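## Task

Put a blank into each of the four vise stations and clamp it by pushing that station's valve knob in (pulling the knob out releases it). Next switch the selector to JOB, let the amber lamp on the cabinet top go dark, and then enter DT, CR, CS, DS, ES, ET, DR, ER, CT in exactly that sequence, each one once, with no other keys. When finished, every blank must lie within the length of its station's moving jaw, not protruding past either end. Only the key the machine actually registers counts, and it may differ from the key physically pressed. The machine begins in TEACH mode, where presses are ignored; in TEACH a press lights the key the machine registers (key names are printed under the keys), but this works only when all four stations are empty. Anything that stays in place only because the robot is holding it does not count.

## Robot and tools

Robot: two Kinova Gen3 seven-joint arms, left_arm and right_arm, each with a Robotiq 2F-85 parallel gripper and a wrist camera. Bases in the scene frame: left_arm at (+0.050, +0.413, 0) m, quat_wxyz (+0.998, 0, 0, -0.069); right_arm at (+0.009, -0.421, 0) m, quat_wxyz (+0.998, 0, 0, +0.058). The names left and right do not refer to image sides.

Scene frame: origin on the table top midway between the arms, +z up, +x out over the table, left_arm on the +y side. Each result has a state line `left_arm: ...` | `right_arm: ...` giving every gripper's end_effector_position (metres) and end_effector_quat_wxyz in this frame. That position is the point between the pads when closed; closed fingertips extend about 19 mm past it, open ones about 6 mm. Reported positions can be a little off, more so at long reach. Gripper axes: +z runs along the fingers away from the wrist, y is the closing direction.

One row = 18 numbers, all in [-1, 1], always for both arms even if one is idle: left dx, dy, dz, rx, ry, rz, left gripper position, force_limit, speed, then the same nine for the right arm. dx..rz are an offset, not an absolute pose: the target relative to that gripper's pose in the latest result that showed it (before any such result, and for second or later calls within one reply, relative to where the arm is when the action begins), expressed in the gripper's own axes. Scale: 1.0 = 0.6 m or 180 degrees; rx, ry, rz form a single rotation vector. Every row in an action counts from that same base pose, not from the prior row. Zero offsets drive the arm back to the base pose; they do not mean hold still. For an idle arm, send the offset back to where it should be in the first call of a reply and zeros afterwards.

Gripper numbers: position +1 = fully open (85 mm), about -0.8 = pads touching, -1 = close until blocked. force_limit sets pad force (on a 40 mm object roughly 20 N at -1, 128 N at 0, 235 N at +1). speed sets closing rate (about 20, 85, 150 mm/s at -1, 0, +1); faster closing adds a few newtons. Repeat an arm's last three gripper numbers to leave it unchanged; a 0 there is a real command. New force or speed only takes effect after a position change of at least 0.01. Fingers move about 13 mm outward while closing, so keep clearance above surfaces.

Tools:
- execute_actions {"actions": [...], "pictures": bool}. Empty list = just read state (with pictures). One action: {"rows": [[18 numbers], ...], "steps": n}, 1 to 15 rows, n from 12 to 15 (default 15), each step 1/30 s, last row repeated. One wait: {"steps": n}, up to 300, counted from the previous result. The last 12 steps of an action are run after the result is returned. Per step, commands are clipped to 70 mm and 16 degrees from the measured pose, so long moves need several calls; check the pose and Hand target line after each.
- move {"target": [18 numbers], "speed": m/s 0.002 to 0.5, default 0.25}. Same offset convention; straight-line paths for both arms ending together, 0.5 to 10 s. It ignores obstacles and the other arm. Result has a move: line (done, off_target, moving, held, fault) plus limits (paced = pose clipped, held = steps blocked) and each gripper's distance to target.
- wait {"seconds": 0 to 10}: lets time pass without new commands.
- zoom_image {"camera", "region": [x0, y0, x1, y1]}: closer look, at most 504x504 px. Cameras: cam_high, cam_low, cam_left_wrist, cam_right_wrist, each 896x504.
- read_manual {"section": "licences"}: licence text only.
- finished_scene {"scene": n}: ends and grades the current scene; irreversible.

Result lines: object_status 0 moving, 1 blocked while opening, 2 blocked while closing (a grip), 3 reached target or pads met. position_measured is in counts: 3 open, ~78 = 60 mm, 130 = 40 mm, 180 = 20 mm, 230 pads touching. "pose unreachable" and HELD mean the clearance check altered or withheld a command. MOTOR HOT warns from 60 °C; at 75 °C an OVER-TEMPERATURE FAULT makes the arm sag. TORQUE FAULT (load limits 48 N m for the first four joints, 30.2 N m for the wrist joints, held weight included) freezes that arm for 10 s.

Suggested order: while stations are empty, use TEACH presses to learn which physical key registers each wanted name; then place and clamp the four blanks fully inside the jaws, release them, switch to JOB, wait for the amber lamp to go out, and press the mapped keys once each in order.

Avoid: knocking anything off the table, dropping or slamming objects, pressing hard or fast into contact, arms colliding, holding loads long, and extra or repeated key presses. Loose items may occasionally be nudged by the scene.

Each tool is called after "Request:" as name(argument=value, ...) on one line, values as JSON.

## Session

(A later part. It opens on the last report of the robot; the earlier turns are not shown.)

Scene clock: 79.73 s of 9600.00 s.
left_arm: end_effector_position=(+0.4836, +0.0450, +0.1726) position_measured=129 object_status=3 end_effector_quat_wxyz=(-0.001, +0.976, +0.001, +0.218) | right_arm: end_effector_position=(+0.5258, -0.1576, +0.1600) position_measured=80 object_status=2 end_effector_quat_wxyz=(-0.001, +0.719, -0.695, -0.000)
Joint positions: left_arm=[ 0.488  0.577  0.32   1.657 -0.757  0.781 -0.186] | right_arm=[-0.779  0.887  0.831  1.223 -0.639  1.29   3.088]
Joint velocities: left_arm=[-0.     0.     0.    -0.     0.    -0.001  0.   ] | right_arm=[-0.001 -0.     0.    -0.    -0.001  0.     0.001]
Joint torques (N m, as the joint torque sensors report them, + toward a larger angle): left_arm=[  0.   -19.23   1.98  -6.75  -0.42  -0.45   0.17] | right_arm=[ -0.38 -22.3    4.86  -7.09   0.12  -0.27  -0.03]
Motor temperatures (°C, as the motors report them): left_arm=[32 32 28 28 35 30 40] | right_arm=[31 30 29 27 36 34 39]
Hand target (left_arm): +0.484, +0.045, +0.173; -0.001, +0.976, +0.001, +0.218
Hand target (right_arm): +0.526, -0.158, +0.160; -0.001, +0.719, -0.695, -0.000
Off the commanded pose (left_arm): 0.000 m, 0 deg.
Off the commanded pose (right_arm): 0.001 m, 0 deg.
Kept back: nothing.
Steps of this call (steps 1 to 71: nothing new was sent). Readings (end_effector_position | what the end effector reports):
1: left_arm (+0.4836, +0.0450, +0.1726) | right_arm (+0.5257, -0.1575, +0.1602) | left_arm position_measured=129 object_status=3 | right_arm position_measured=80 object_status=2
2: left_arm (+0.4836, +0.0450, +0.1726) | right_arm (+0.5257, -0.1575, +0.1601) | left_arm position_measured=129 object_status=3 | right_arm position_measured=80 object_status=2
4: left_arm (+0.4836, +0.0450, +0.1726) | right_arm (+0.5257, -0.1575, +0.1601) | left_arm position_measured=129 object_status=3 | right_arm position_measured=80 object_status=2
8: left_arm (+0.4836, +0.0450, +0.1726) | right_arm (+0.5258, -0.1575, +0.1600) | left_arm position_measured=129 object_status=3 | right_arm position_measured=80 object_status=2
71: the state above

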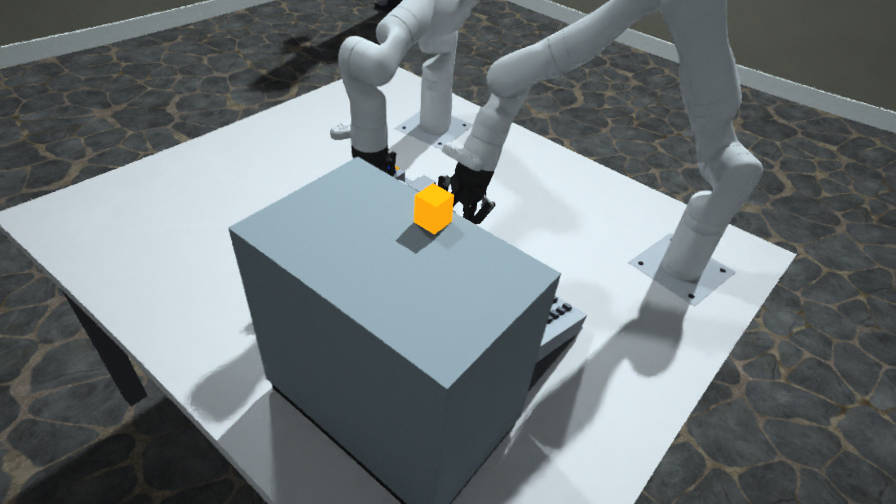

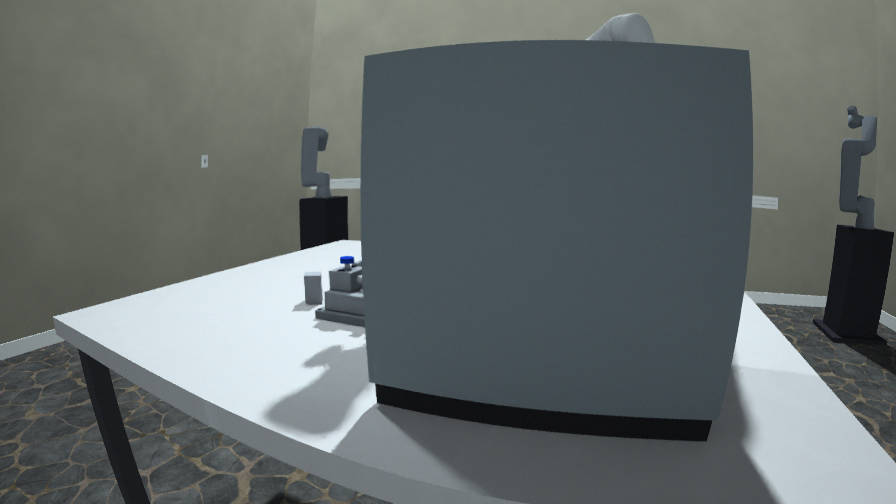

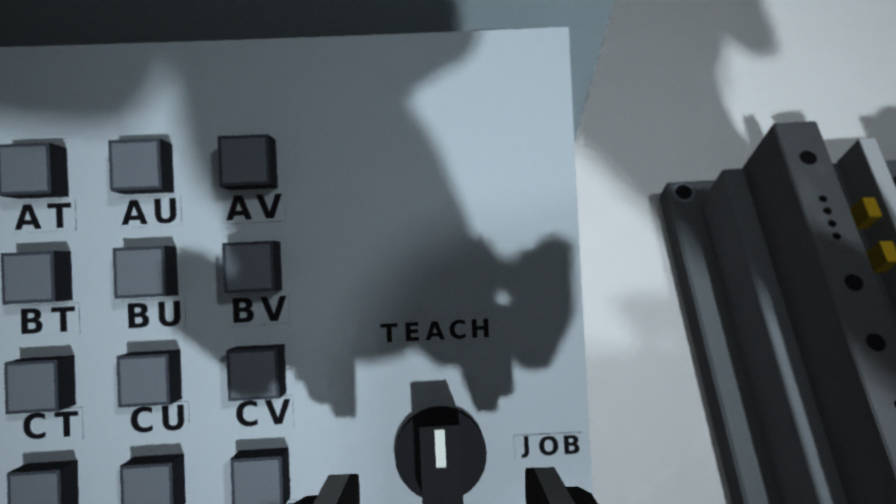

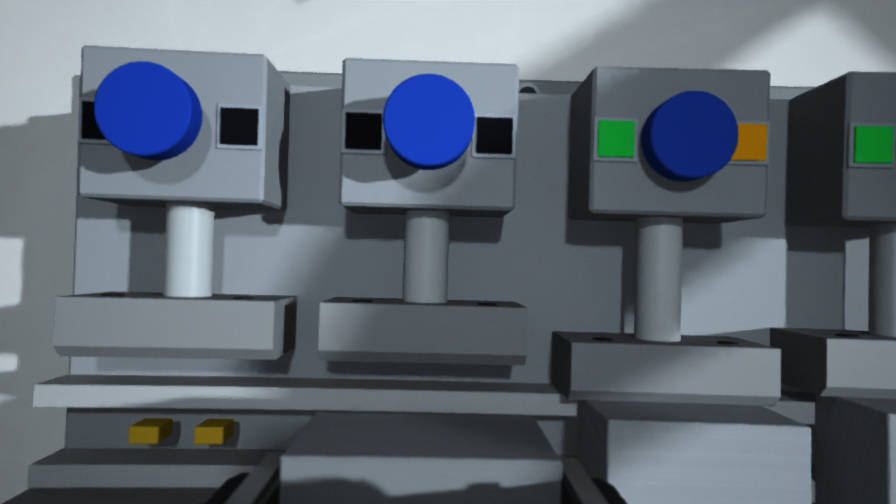

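Request:
move(target=[0,0,0,0,0,0,0,-0.5,0.5, 0,-0.002,0.093,0,0,0,-1,-0.3,-0.3], speed=0.07)

Request:
move(target=[0,0,0,0,0,0,0,-0.5,0.5, 0,0,0,0,0,0,0.6,-0.3,0.3])

Request:
move(target=[0,0,0,0,0,0,0,-0.5,0.5, 0,0,-0.0667,0,0,0,0.6,-0.3,0.3], speed=0.12)

Request:
move(target=[0,0,0,0,0,0,0,-0.5,0.5, 0.17,0,0,0,0,0,-1,-0.3,0.5], speed=0.15)

Request:
move(target=[0,0,0,0,0,0,0,-0.5,0.5, 0,0,0.047,0,0,0,-1,-0.3,0.5], speed=0.04)

Request:
move(target=[0,0,0,0,0,0,0,-0.5,0.5, 0,0,-0.12,0,0,0,0.6,-0.3,0.5], speed=0.15)

Scene clock: 81.83 s of 9600.00 s.
left_arm: end_effector_position=(+0.4836, +0.0450, +0.1726) position_measured=129 object_status=3 end_effector_quat_wxyz=(-0.001, +0.976, +0.001, +0.218) | right_arm: end_effector_position=(+0.5271, -0.1575, +0.1051) position_measured=80 object_status=2 end_effector_quat_wxyz=(-0.001, +0.719, -0.695, -0.000)
Joint positions: left_arm=[ 0.488  0.577  0.32   1.657 -0.757  0.781 -0.186] | right_arm=[-0.773  0.95   0.797  1.288 -0.683  1.176  3.125]
Joint velocities: left_arm=[ 0.001  0.     0.    -0.     0.     0.001  0.   ] | right_arm=[-0.     0.     0.     0.001 -0.001 -0.002  0.001]
Joint torques (N m, as the joint torque sensors report them, + toward a larger angle): left_arm=[  0.07 -19.27   1.91  -6.75  -0.44  -0.51   0.17] | right_arm=[ -0.21 -20.8    4.47  -6.01   0.01  -0.61  -0.04]
Motor temperatures (°C, as the motors report them): left_arm=[32 32 28 28 35 30 40] | right_arm=[31 30 29 27 36 34 39]
Hand target (left_arm): +0.484, +0.045, +0.173; -0.001, +0.976, +0.001, +0.218
Hand target (right_arm): +0.527, -0.158, +0.104; -0.001, +0.719, -0.695, -0.000
Off the commanded pose (left_arm): 0.000 m, 0 deg.
Off the commanded pose (right_arm): 0.001 m, 0 deg.
Kept back: nothing.
move: done

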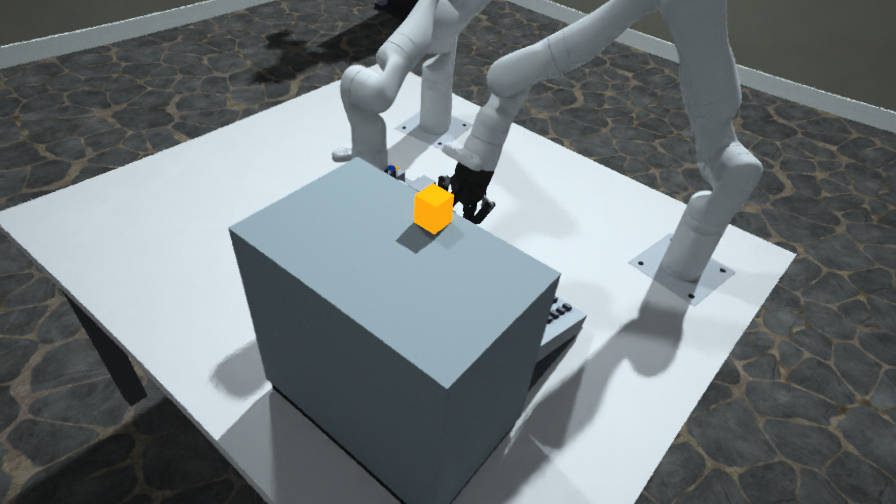

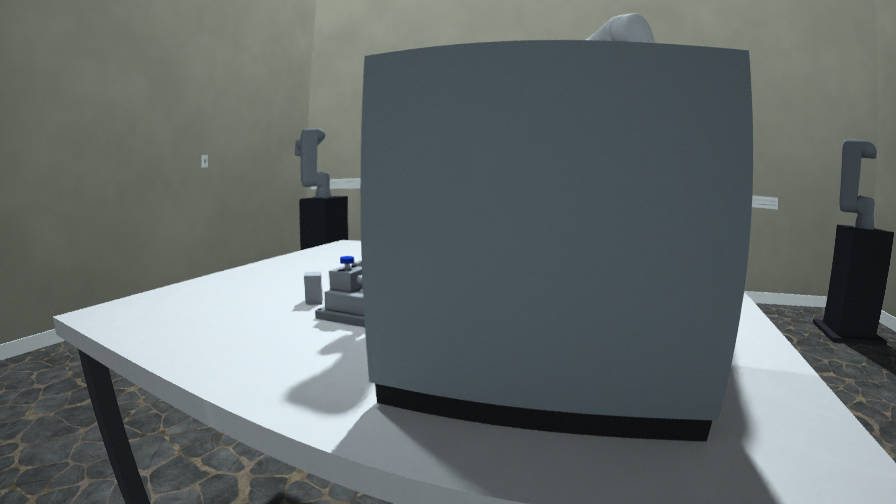

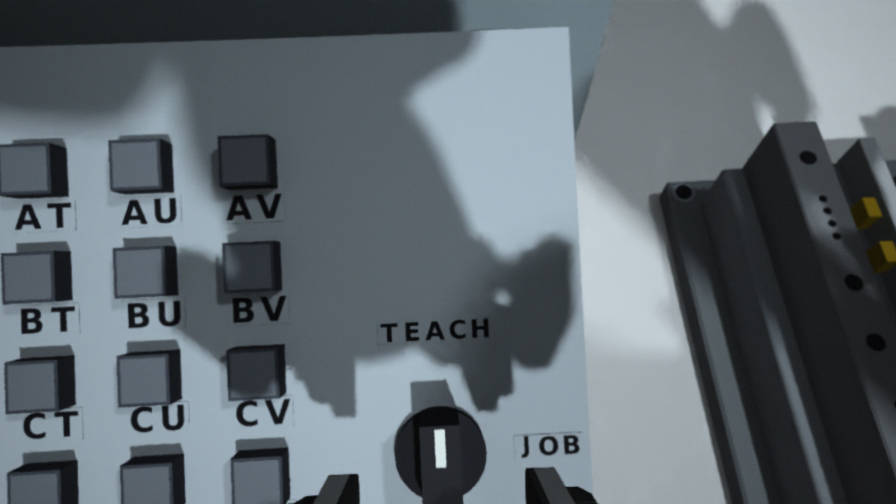

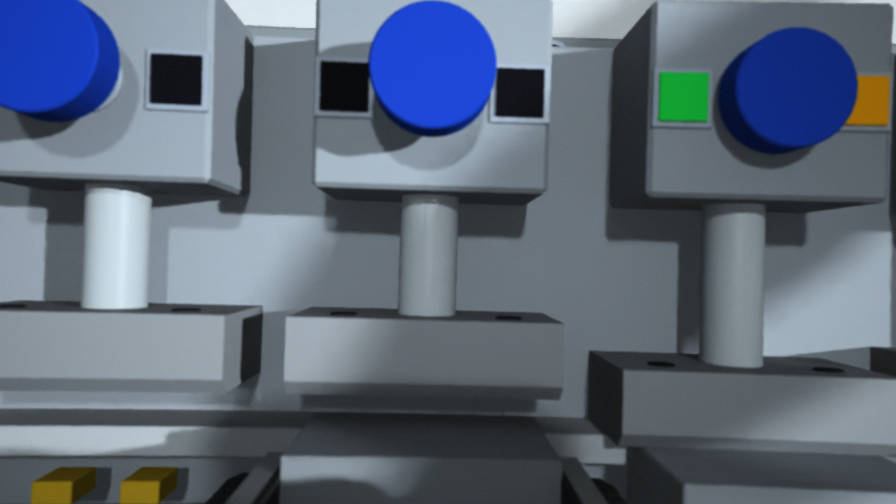

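Scene clock: 82.33 s of 9600.00 s.
left_arm: end_effector_position=(+0.4836, +0.0450, +0.1726) position_measured=129 object_status=3 end_effector_quat_wxyz=(-0.001, +0.976, +0.001, +0.218) | right_arm: end_effector_position=(+0.5271, -0.1575, +0.1051) position_measured=53 object_status=0 end_effector_quat_wxyz=(-0.001, +0.719, -0.695, -0.000)
Joint positions: left_arm=[ 0.488  0.577  0.32   1.657 -0.757  0.781 -0.186] | right_arm=[-0.773  0.95   0.796  1.288 -0.683  1.176  3.125]
Joint velocities: left_arm=[-0.001 -0.     0.001 -0.    -0.     0.    -0.   ] | right_arm=[-0.001  0.001 -0.001  0.     0.    -0.001 -0.   ]
Joint torques (N m, as the joint torque sensors report them, + toward a larger angle): left_arm=[  0.01 -19.22   1.88  -6.78  -0.47  -0.48   0.16] | right_arm=[ -0.18 -21.56   4.45  -5.86   0.05  -0.2    0.05]
Motor temperatures (°C, as the motors report them): left_arm=[32 32 28 28 35 30 40] | right_arm=[31 30 29 27 36 34 39]
Hand target (left_arm): +0.484, +0.045, +0.173; -0.001, +0.976, +0.001, +0.218
Hand target (right_arm): +0.527, -0.158, +0.105; -0.001, +0.719, -0.695, -0.000
Off the commanded pose (left_arm): 0.000 m, 0 deg.
Off the commanded pose (right_arm): 0.000 m, 0 deg.
Kept back: nothing.
move: done

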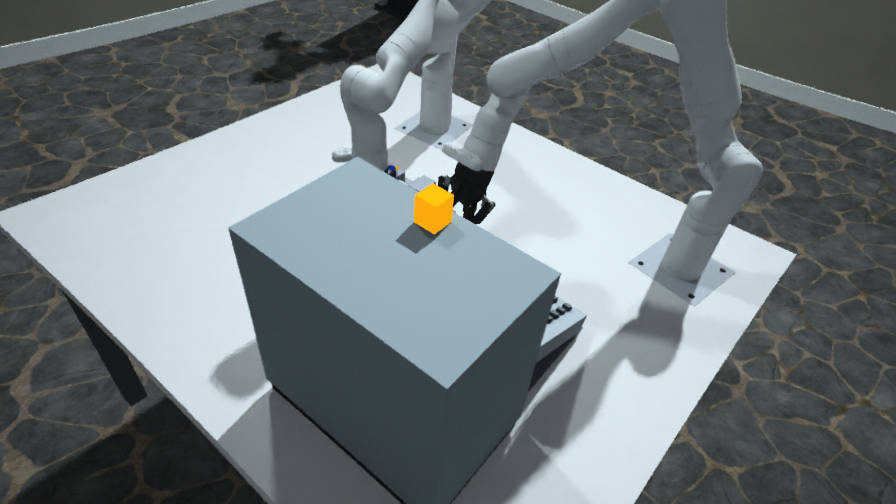

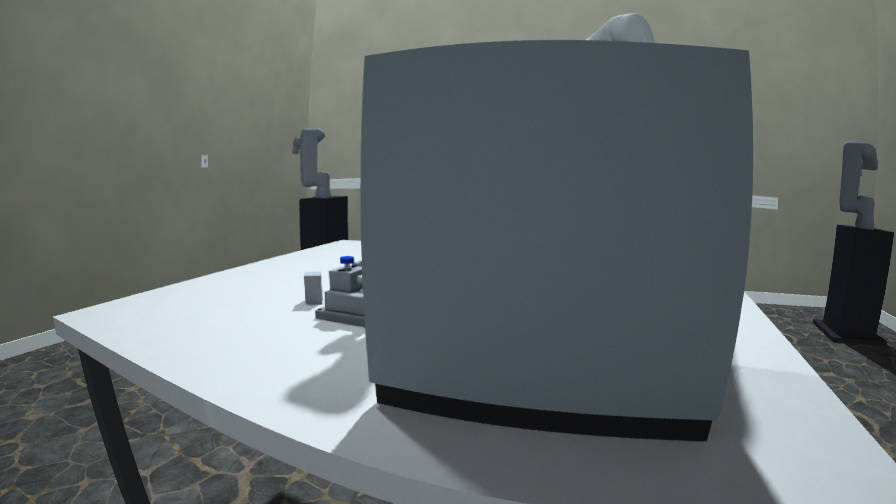

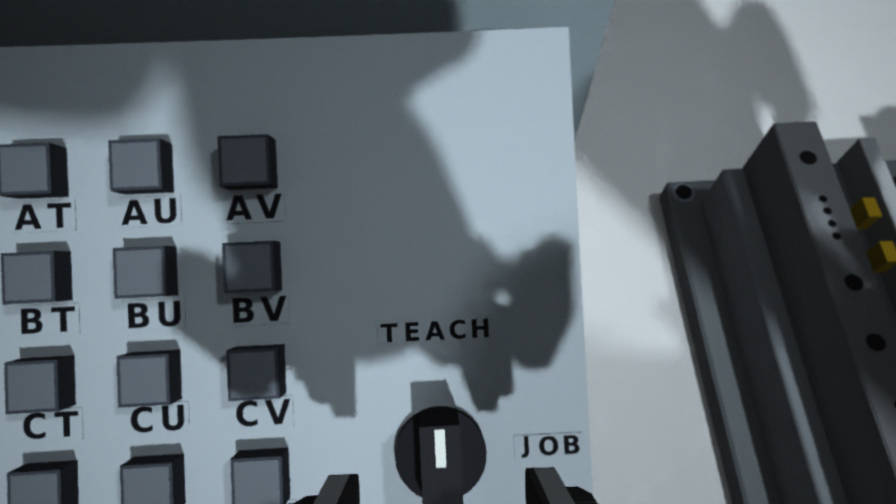

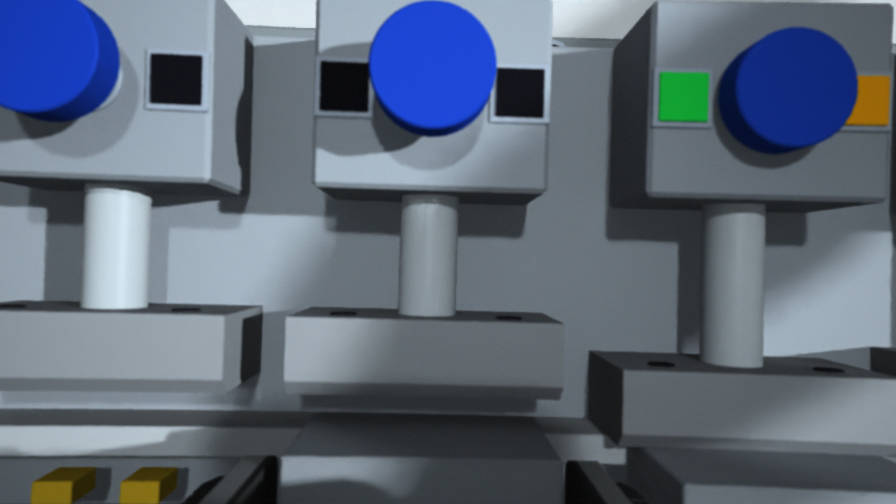

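Scene clock: 83.17 s of 9600.00 s.
left_arm: end_effector_position=(+0.4836, +0.0450, +0.1726) position_measured=129 object_status=3 end_effector_quat_wxyz=(-0.001, +0.976, +0.001, +0.218) | right_arm: end_effector_position=(+0.5270, -0.1575, +0.1450) position_measured=53 object_status=3 end_effector_quat_wxyz=(-0.001, +0.719, -0.695, -0.000)
Joint positions: left_arm=[ 0.488  0.577  0.32   1.657 -0.757  0.781 -0.186] | right_arm=[-0.776  0.904  0.822  1.241 -0.651  1.259  3.099]
Joint velocities: left_arm=[ 0.    -0.     0.001 -0.    -0.001 -0.001 -0.   ] | right_arm=[ 0.001 -0.002  0.001 -0.002  0.001  0.003 -0.001]
Joint torques (N m, as the joint torque sensors report them, + toward a larger angle): left_arm=[  0.21 -19.21   1.91  -6.76  -0.45  -0.43   0.21] | right_arm=[ -0.14 -21.29   4.39  -6.64   0.11  -0.28   0.  ]
Motor temperatures (°C, as the motors report them): left_arm=[32 32 28 28 35 30 40] | right_arm=[31 30 29 27 36 34 39]
Hand target (left_arm): +0.484, +0.045, +0.173; -0.001, +0.976, +0.001, +0.218
Hand target (right_arm): +0.527, -0.157, +0.145; -0.001, +0.719, -0.695, -0.000
Off the commanded pose (left_arm): 0.000 m, 0 deg.
Off the commanded pose (right_arm): 0.000 m, 0 deg.
Kept back: nothing.
move: done

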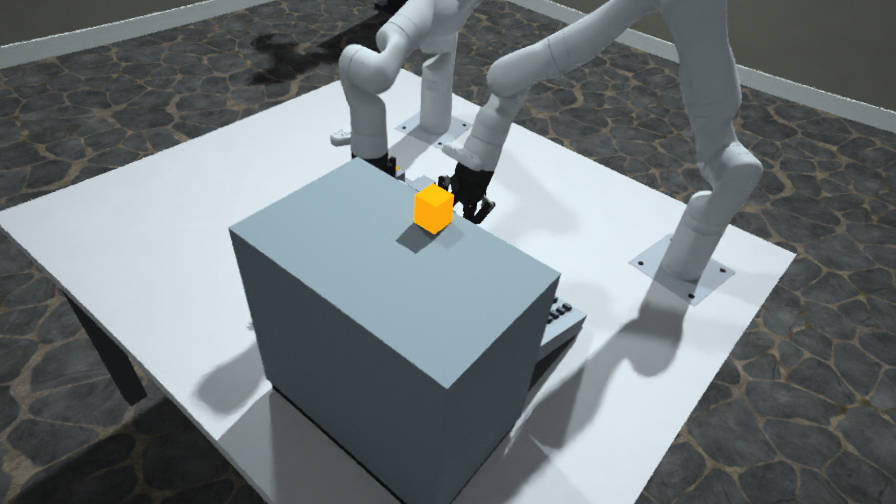

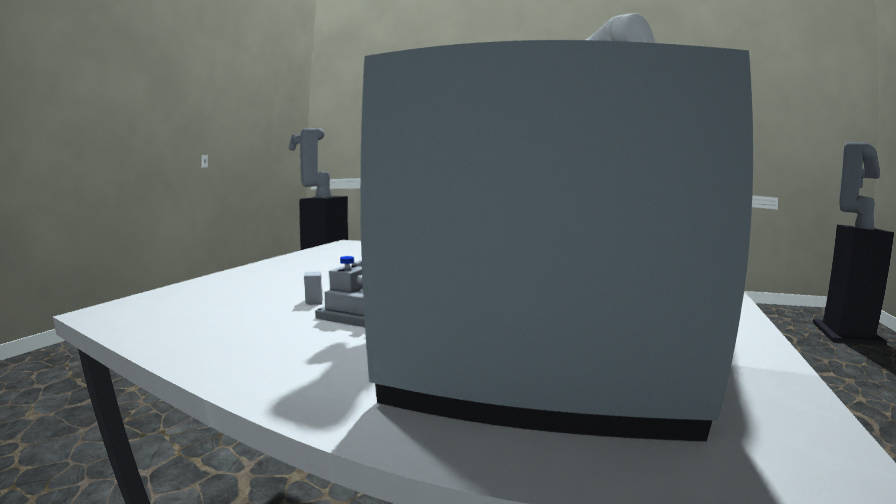

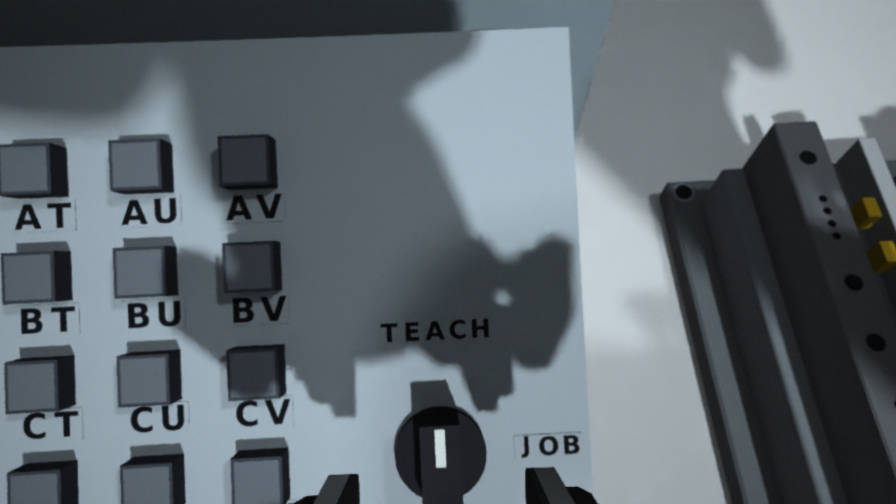

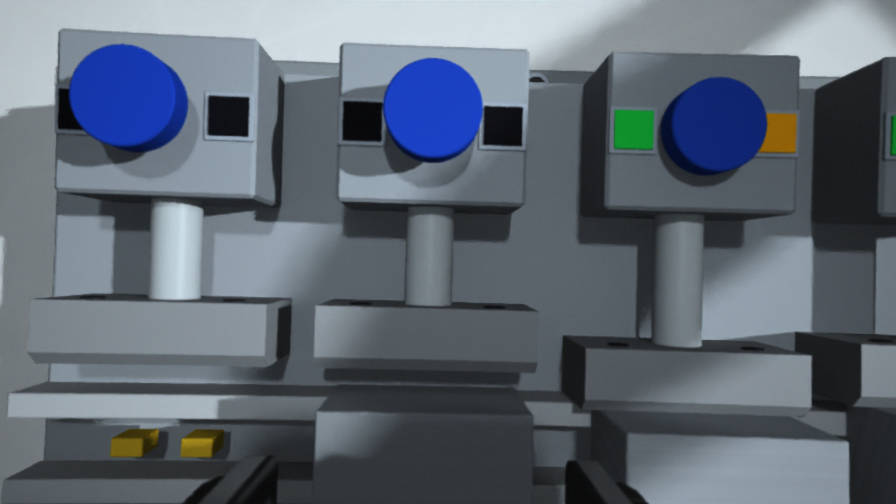

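Scene clock: 84.27 s of 9600.00 s.
left_arm: end_effector_position=(+0.4836, +0.0450, +0.1726) position_measured=129 object_status=3 end_effector_quat_wxyz=(-0.001, +0.976, +0.001, +0.218) | right_arm: end_effector_position=(+0.5310, -0.2592, +0.1451) position_measured=231 object_status=3 end_effector_quat_wxyz=(-0.001, +0.719, -0.695, +0.000)
Joint positions: left_arm=[ 0.488  0.577  0.32   1.657 -0.757  0.781 -0.186] | right_arm=[-0.656  0.834  0.828  1.395 -0.631  1.184  3.302]
Joint velocities: left_arm=[-0.002  0.001 -0.    -0.     0.    -0.    -0.   ] | right_arm=[ 0.004 -0.003  0.001  0.003 -0.001 -0.001  0.005]
Joint torques (N m, as the joint torque sensors report them, + toward a larger angle): left_arm=[  0.05 -19.27   1.91  -6.61  -0.42  -0.45   0.24] | right_arm=[  0.18 -19.46   4.32  -6.26  -0.02  -0.3    0.15]
Motor temperatures (°C, as the motors report them): left_arm=[32 32 28 28 35 30 40] | right_arm=[31 30 29 27 36 34 39]
Hand target (left_arm): +0.484, +0.045, +0.173; -0.001, +0.976, +0.001, +0.218
Hand target (right_arm): +0.531, -0.259, +0.145; -0.001, +0.719, -0.695, +0.000
Off the commanded pose (left_arm): 0.000 m, 0 deg.
Off the commanded pose (right_arm): 0.001 m, 0 deg.
Kept back: nothing.
move: done

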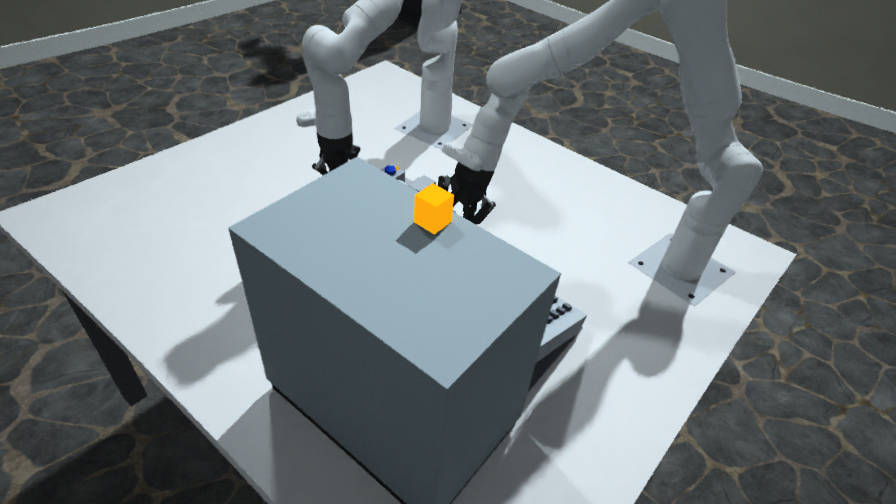

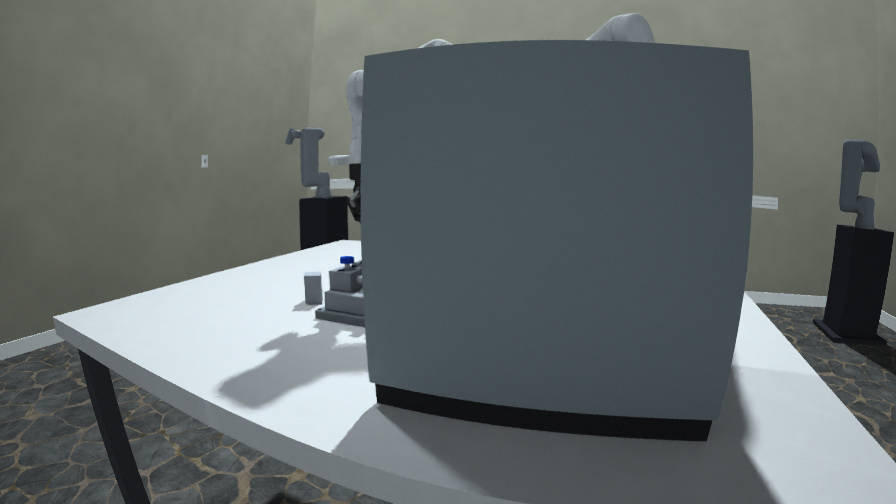

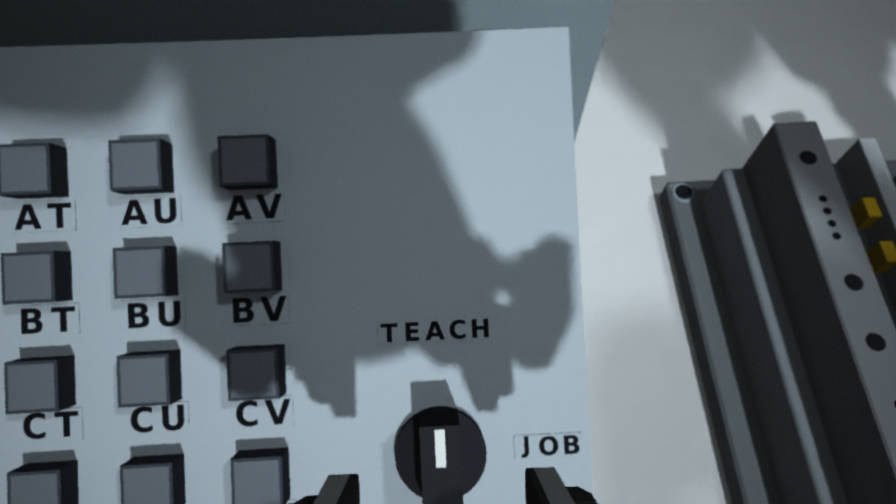

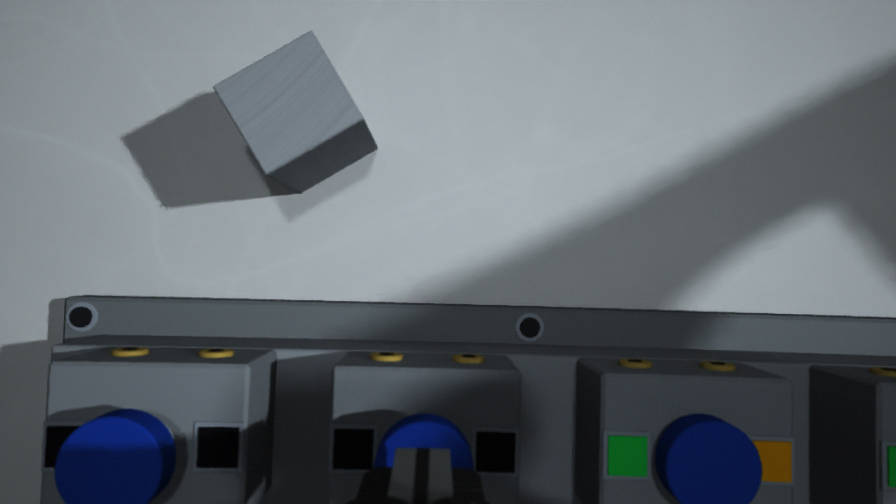

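Scene clock: 85.27 s of 9600.00 s.
left_arm: end_effector_position=(+0.4836, +0.0450, +0.1726) position_measured=129 object_status=3 end_effector_quat_wxyz=(-0.001, +0.976, +0.001, +0.218) | right_arm: end_effector_position=(+0.5310, -0.2593, +0.1196) position_measured=231 object_status=3 end_effector_quat_wxyz=(-0.002, +0.719, -0.695, +0.000)
Joint positions: left_arm=[ 0.488  0.577  0.32   1.657 -0.757  0.781 -0.186] | right_arm=[-0.65   0.864  0.808  1.428 -0.657  1.127  3.324]
Joint velocities: left_arm=[ 0.     0.    -0.     0.001 -0.001  0.001  0.   ] | right_arm=[-0.001  0.002 -0.001  0.001 -0.002 -0.003  0.003]
Joint torques (N m, as the joint torque sensors report them, + toward a larger angle): left_arm=[  0.01 -19.28   1.9   -6.83  -0.43  -0.51   0.17] | right_arm=[ -0.18 -16.27   3.33  -5.92  -0.5   -1.39   0.06]
Motor temperatures (°C, as the motors report them): left_arm=[32 32 28 28 35 30 40] | right_arm=[31 30 29 27 36 34 39]
Hand target (left_arm): +0.484, +0.045, +0.173; -0.001, +0.976, +0.001, +0.218
Hand target (right_arm): +0.531, -0.259, +0.117; -0.001, +0.719, -0.695, +0.000
Off the commanded pose (left_arm): 0.000 m, 0 deg.
Off the commanded pose (right_arm): 0.003 m, 0 deg.
Kept back: nothing.
move: done

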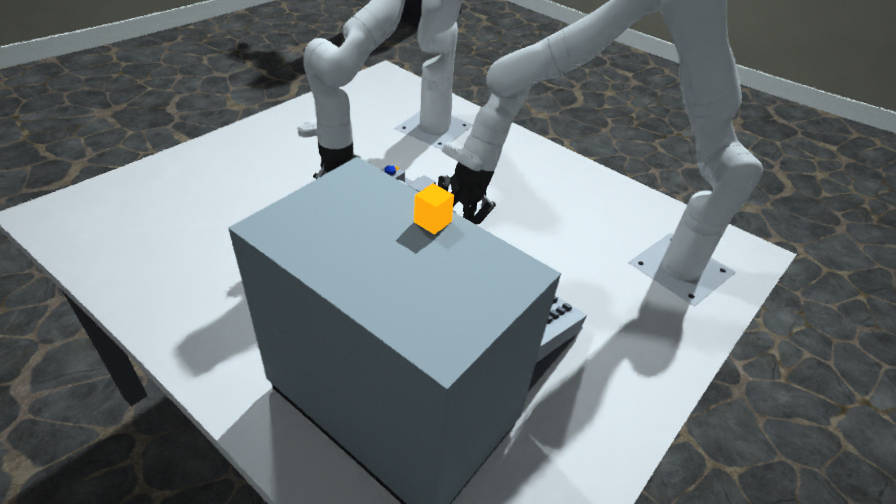

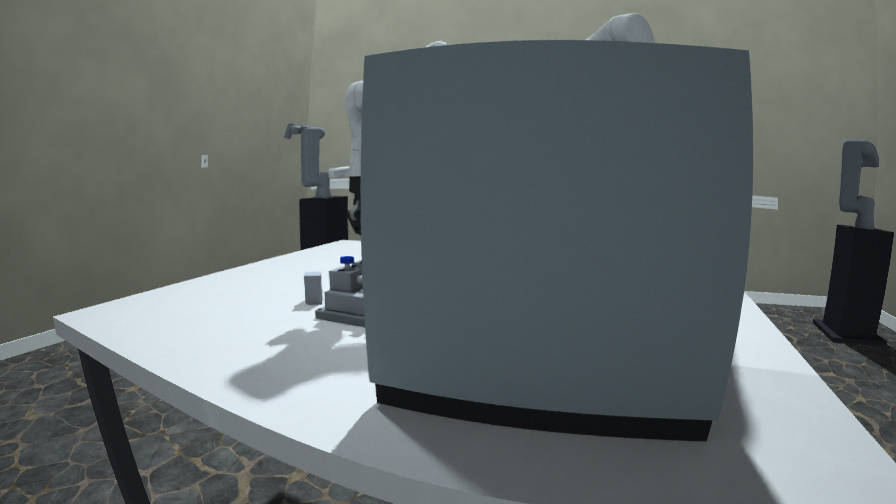

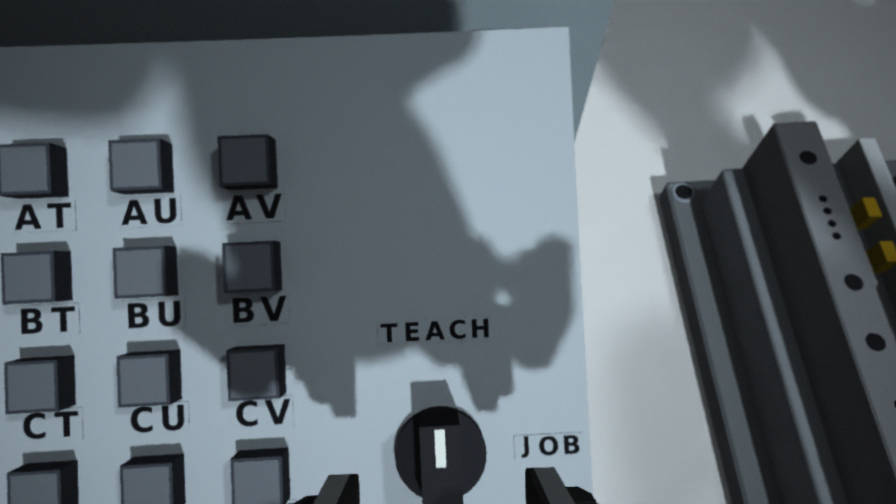

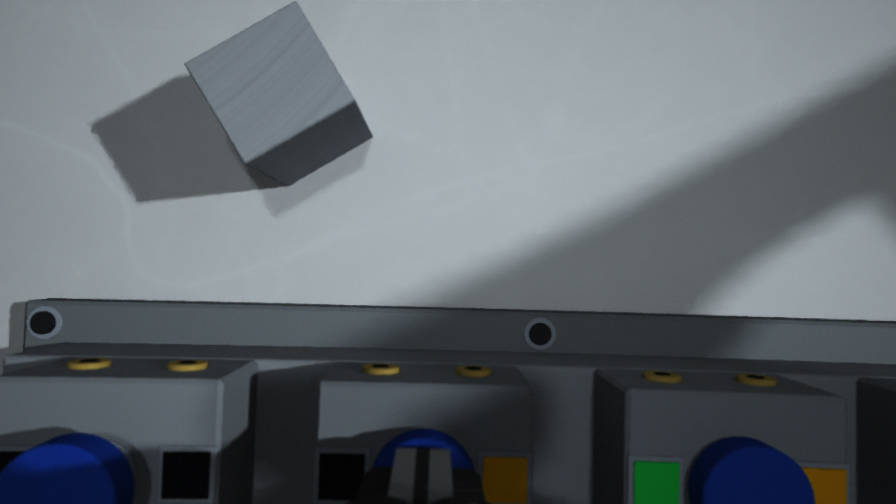

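Scene clock: 86.23 s of 9600.00 s.
left_arm: end_effector_position=(+0.4836, +0.0450, +0.1726) position_measured=129 object_status=3 end_effector_quat_wxyz=(-0.001, +0.976, +0.001, +0.218) | right_arm: end_effector_position=(+0.5308, -0.2593, +0.1916) position_measured=53 object_status=0 end_effector_quat_wxyz=(-0.002, +0.719, -0.695, +0.000)
Joint positions: left_arm=[ 0.488  0.577  0.32   1.657 -0.757  0.781 -0.186] | right_arm=[-0.661  0.782  0.858  1.328 -0.592  1.287  3.269]
Joint velocities: left_arm=[ 0.    -0.    -0.001  0.001 -0.001 -0.    -0.   ] | right_arm=[-0.    -0.002  0.001 -0.002  0.     0.003 -0.   ]
Joint torques (N m, as the joint torque sensors report them, + toward a larger angle): left_arm=[  0.01 -19.25   1.88  -6.91  -0.52  -0.43   0.14] | right_arm=[ -0.25 -18.98   4.33  -6.99   0.04  -0.22   0.02]
Motor temperatures (°C, as the motors report them): left_arm=[32 32 28 28 35 30 40] | right_arm=[31 30 29 27 36 34 39]
Hand target (left_arm): +0.484, +0.045, +0.173; -0.001, +0.976, +0.001, +0.218
Hand target (right_arm): +0.531, -0.259, +0.192; -0.002, +0.719, -0.695, +0.000
Off the commanded pose (left_arm): 0.000 m, 0 deg.
Off the commanded pose (right_arm): 0.000 m, 0 deg.
Kept back: nothing.
move: done

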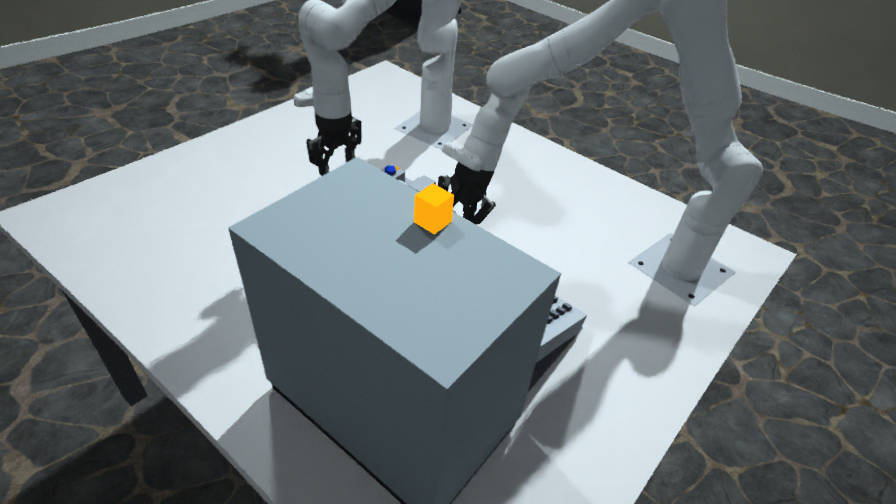

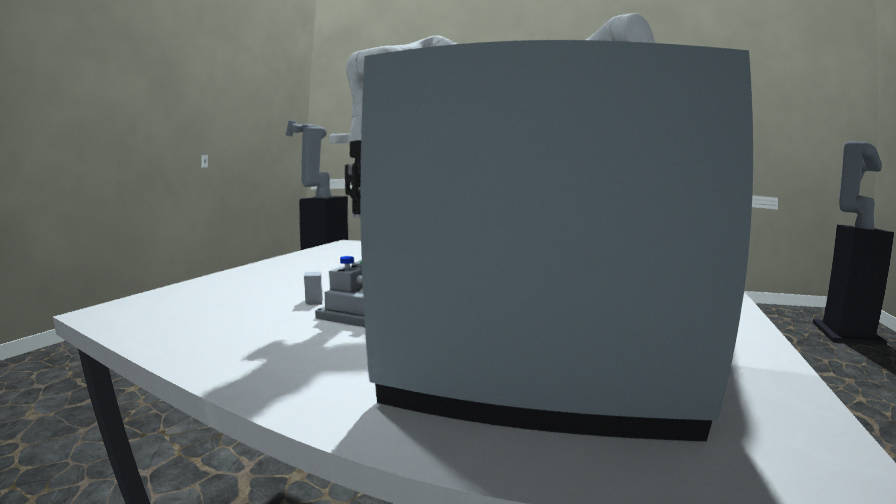

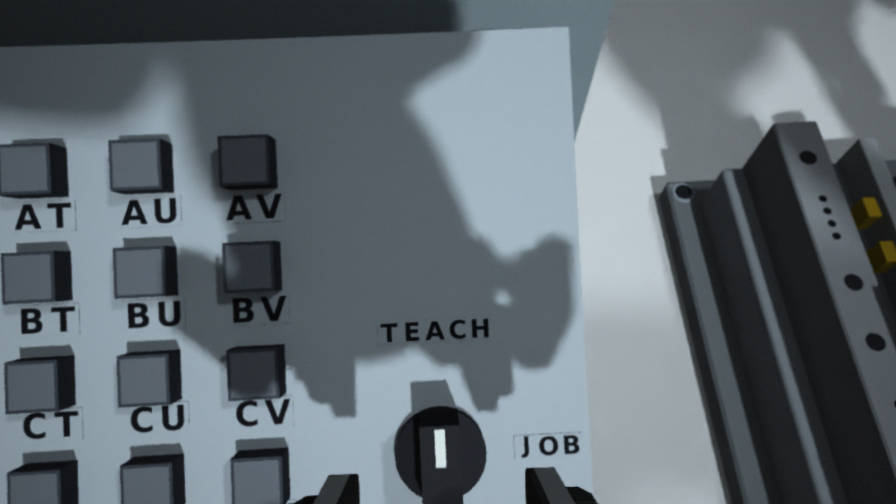

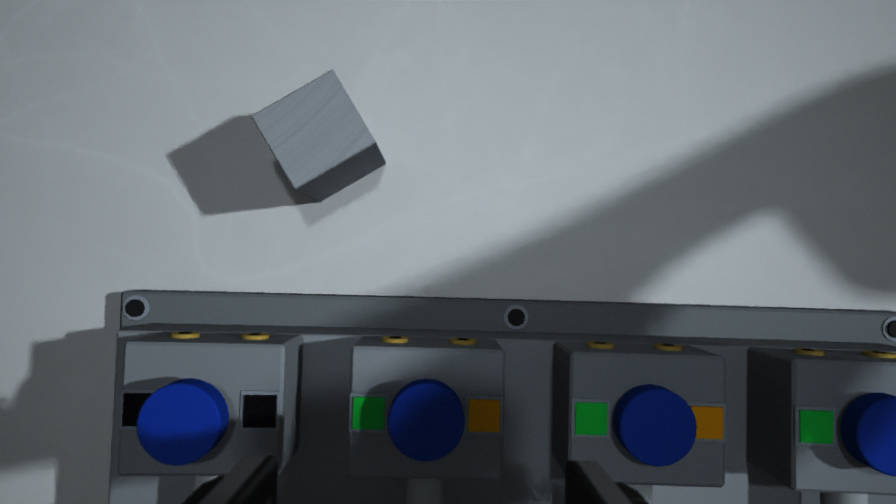

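Request:
move(target=[0,0,0,0,0,0,0,-0.5,0.5, 0.194,-0.0835,0.06,0,0,-0.174,0.6,-0.3,0.5], speed=0.25)

Scene clock: 88.47 s of 9600.00 s.
left_arm: end_effector_position=(+0.4836, +0.0450, +0.1726) position_measured=129 object_status=3 end_effector_quat_wxyz=(-0.001, +0.976, +0.001, +0.218) | right_arm: end_effector_position=(+0.5854, -0.3735, +0.1559) position_measured=53 object_status=3 end_effector_quat_wxyz=(-0.002, +0.880, -0.475, +0.001)
Joint positions: left_arm=[ 0.488  0.578  0.32   1.657 -0.757  0.781 -0.186] | right_arm=[-0.339  0.844  0.692  1.239 -0.533  1.234  3.961]
Joint velocities: left_arm=[ 0.    -0.    -0.    -0.001  0.     0.    -0.   ] | right_arm=[ 0.008  0.002  0.    -0.003 -0.     0.002  0.005]
Joint torques (N m, as the joint torque sensors report them, + toward a larger angle): left_arm=[  0.11 -19.25   1.85  -6.77  -0.44  -0.51   0.17] | right_arm=[ -0.42 -21.16   3.71  -6.97   0.04  -0.28  -0.08]
Motor temperatures (°C, as the motors report them): left_arm=[32 32 28 28 35 30 40] | right_arm=[31 30 29 27 36 34 39]
Hand target (left_arm): +0.484, +0.045, +0.173; -0.001, +0.976, +0.001, +0.218
Hand target (right_arm): +0.585, -0.374, +0.156; -0.002, +0.880, -0.475, +0.001
Off the commanded pose (left_arm): 0.000 m, 0 deg.
Off the commanded pose (right_arm): 0.001 m, 0 deg.
Kept back: nothing.
move: done

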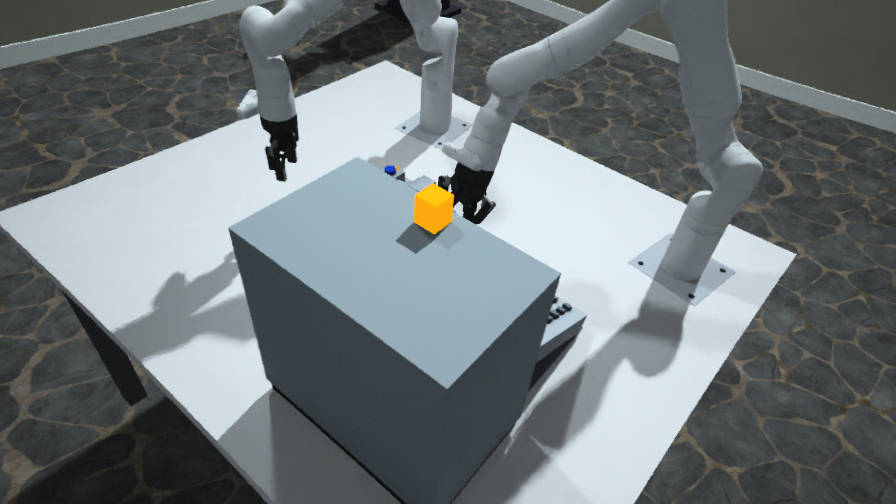

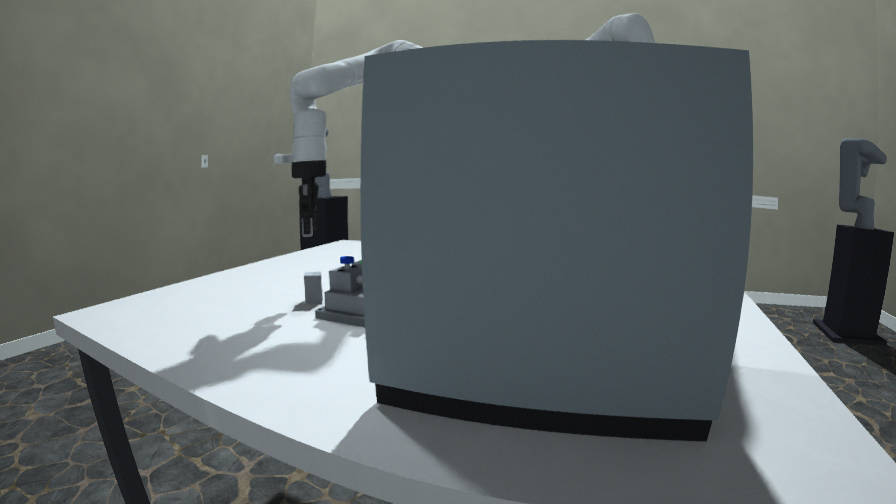

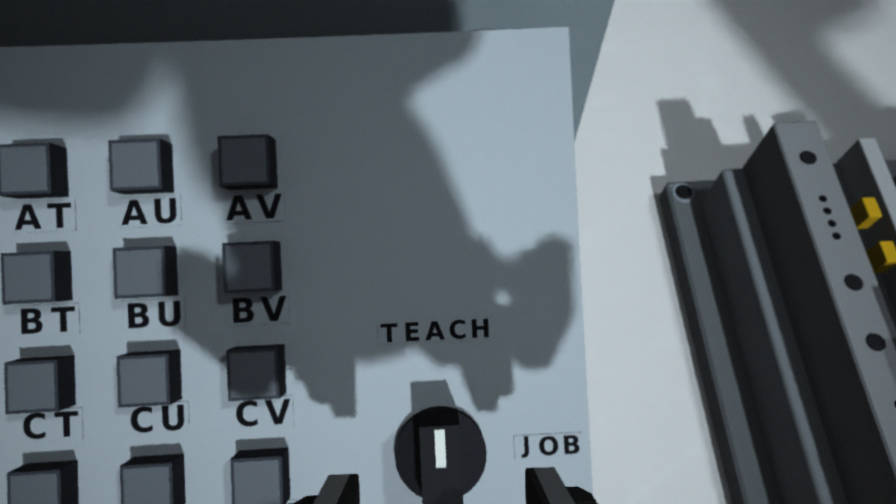

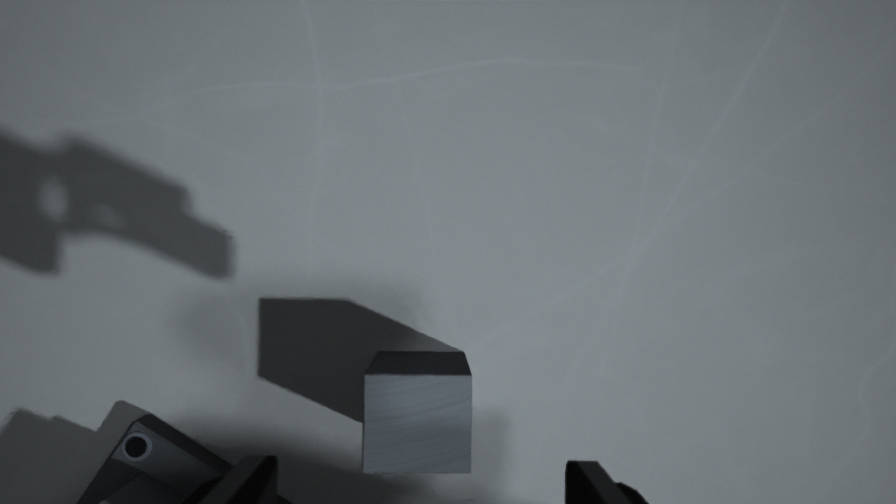

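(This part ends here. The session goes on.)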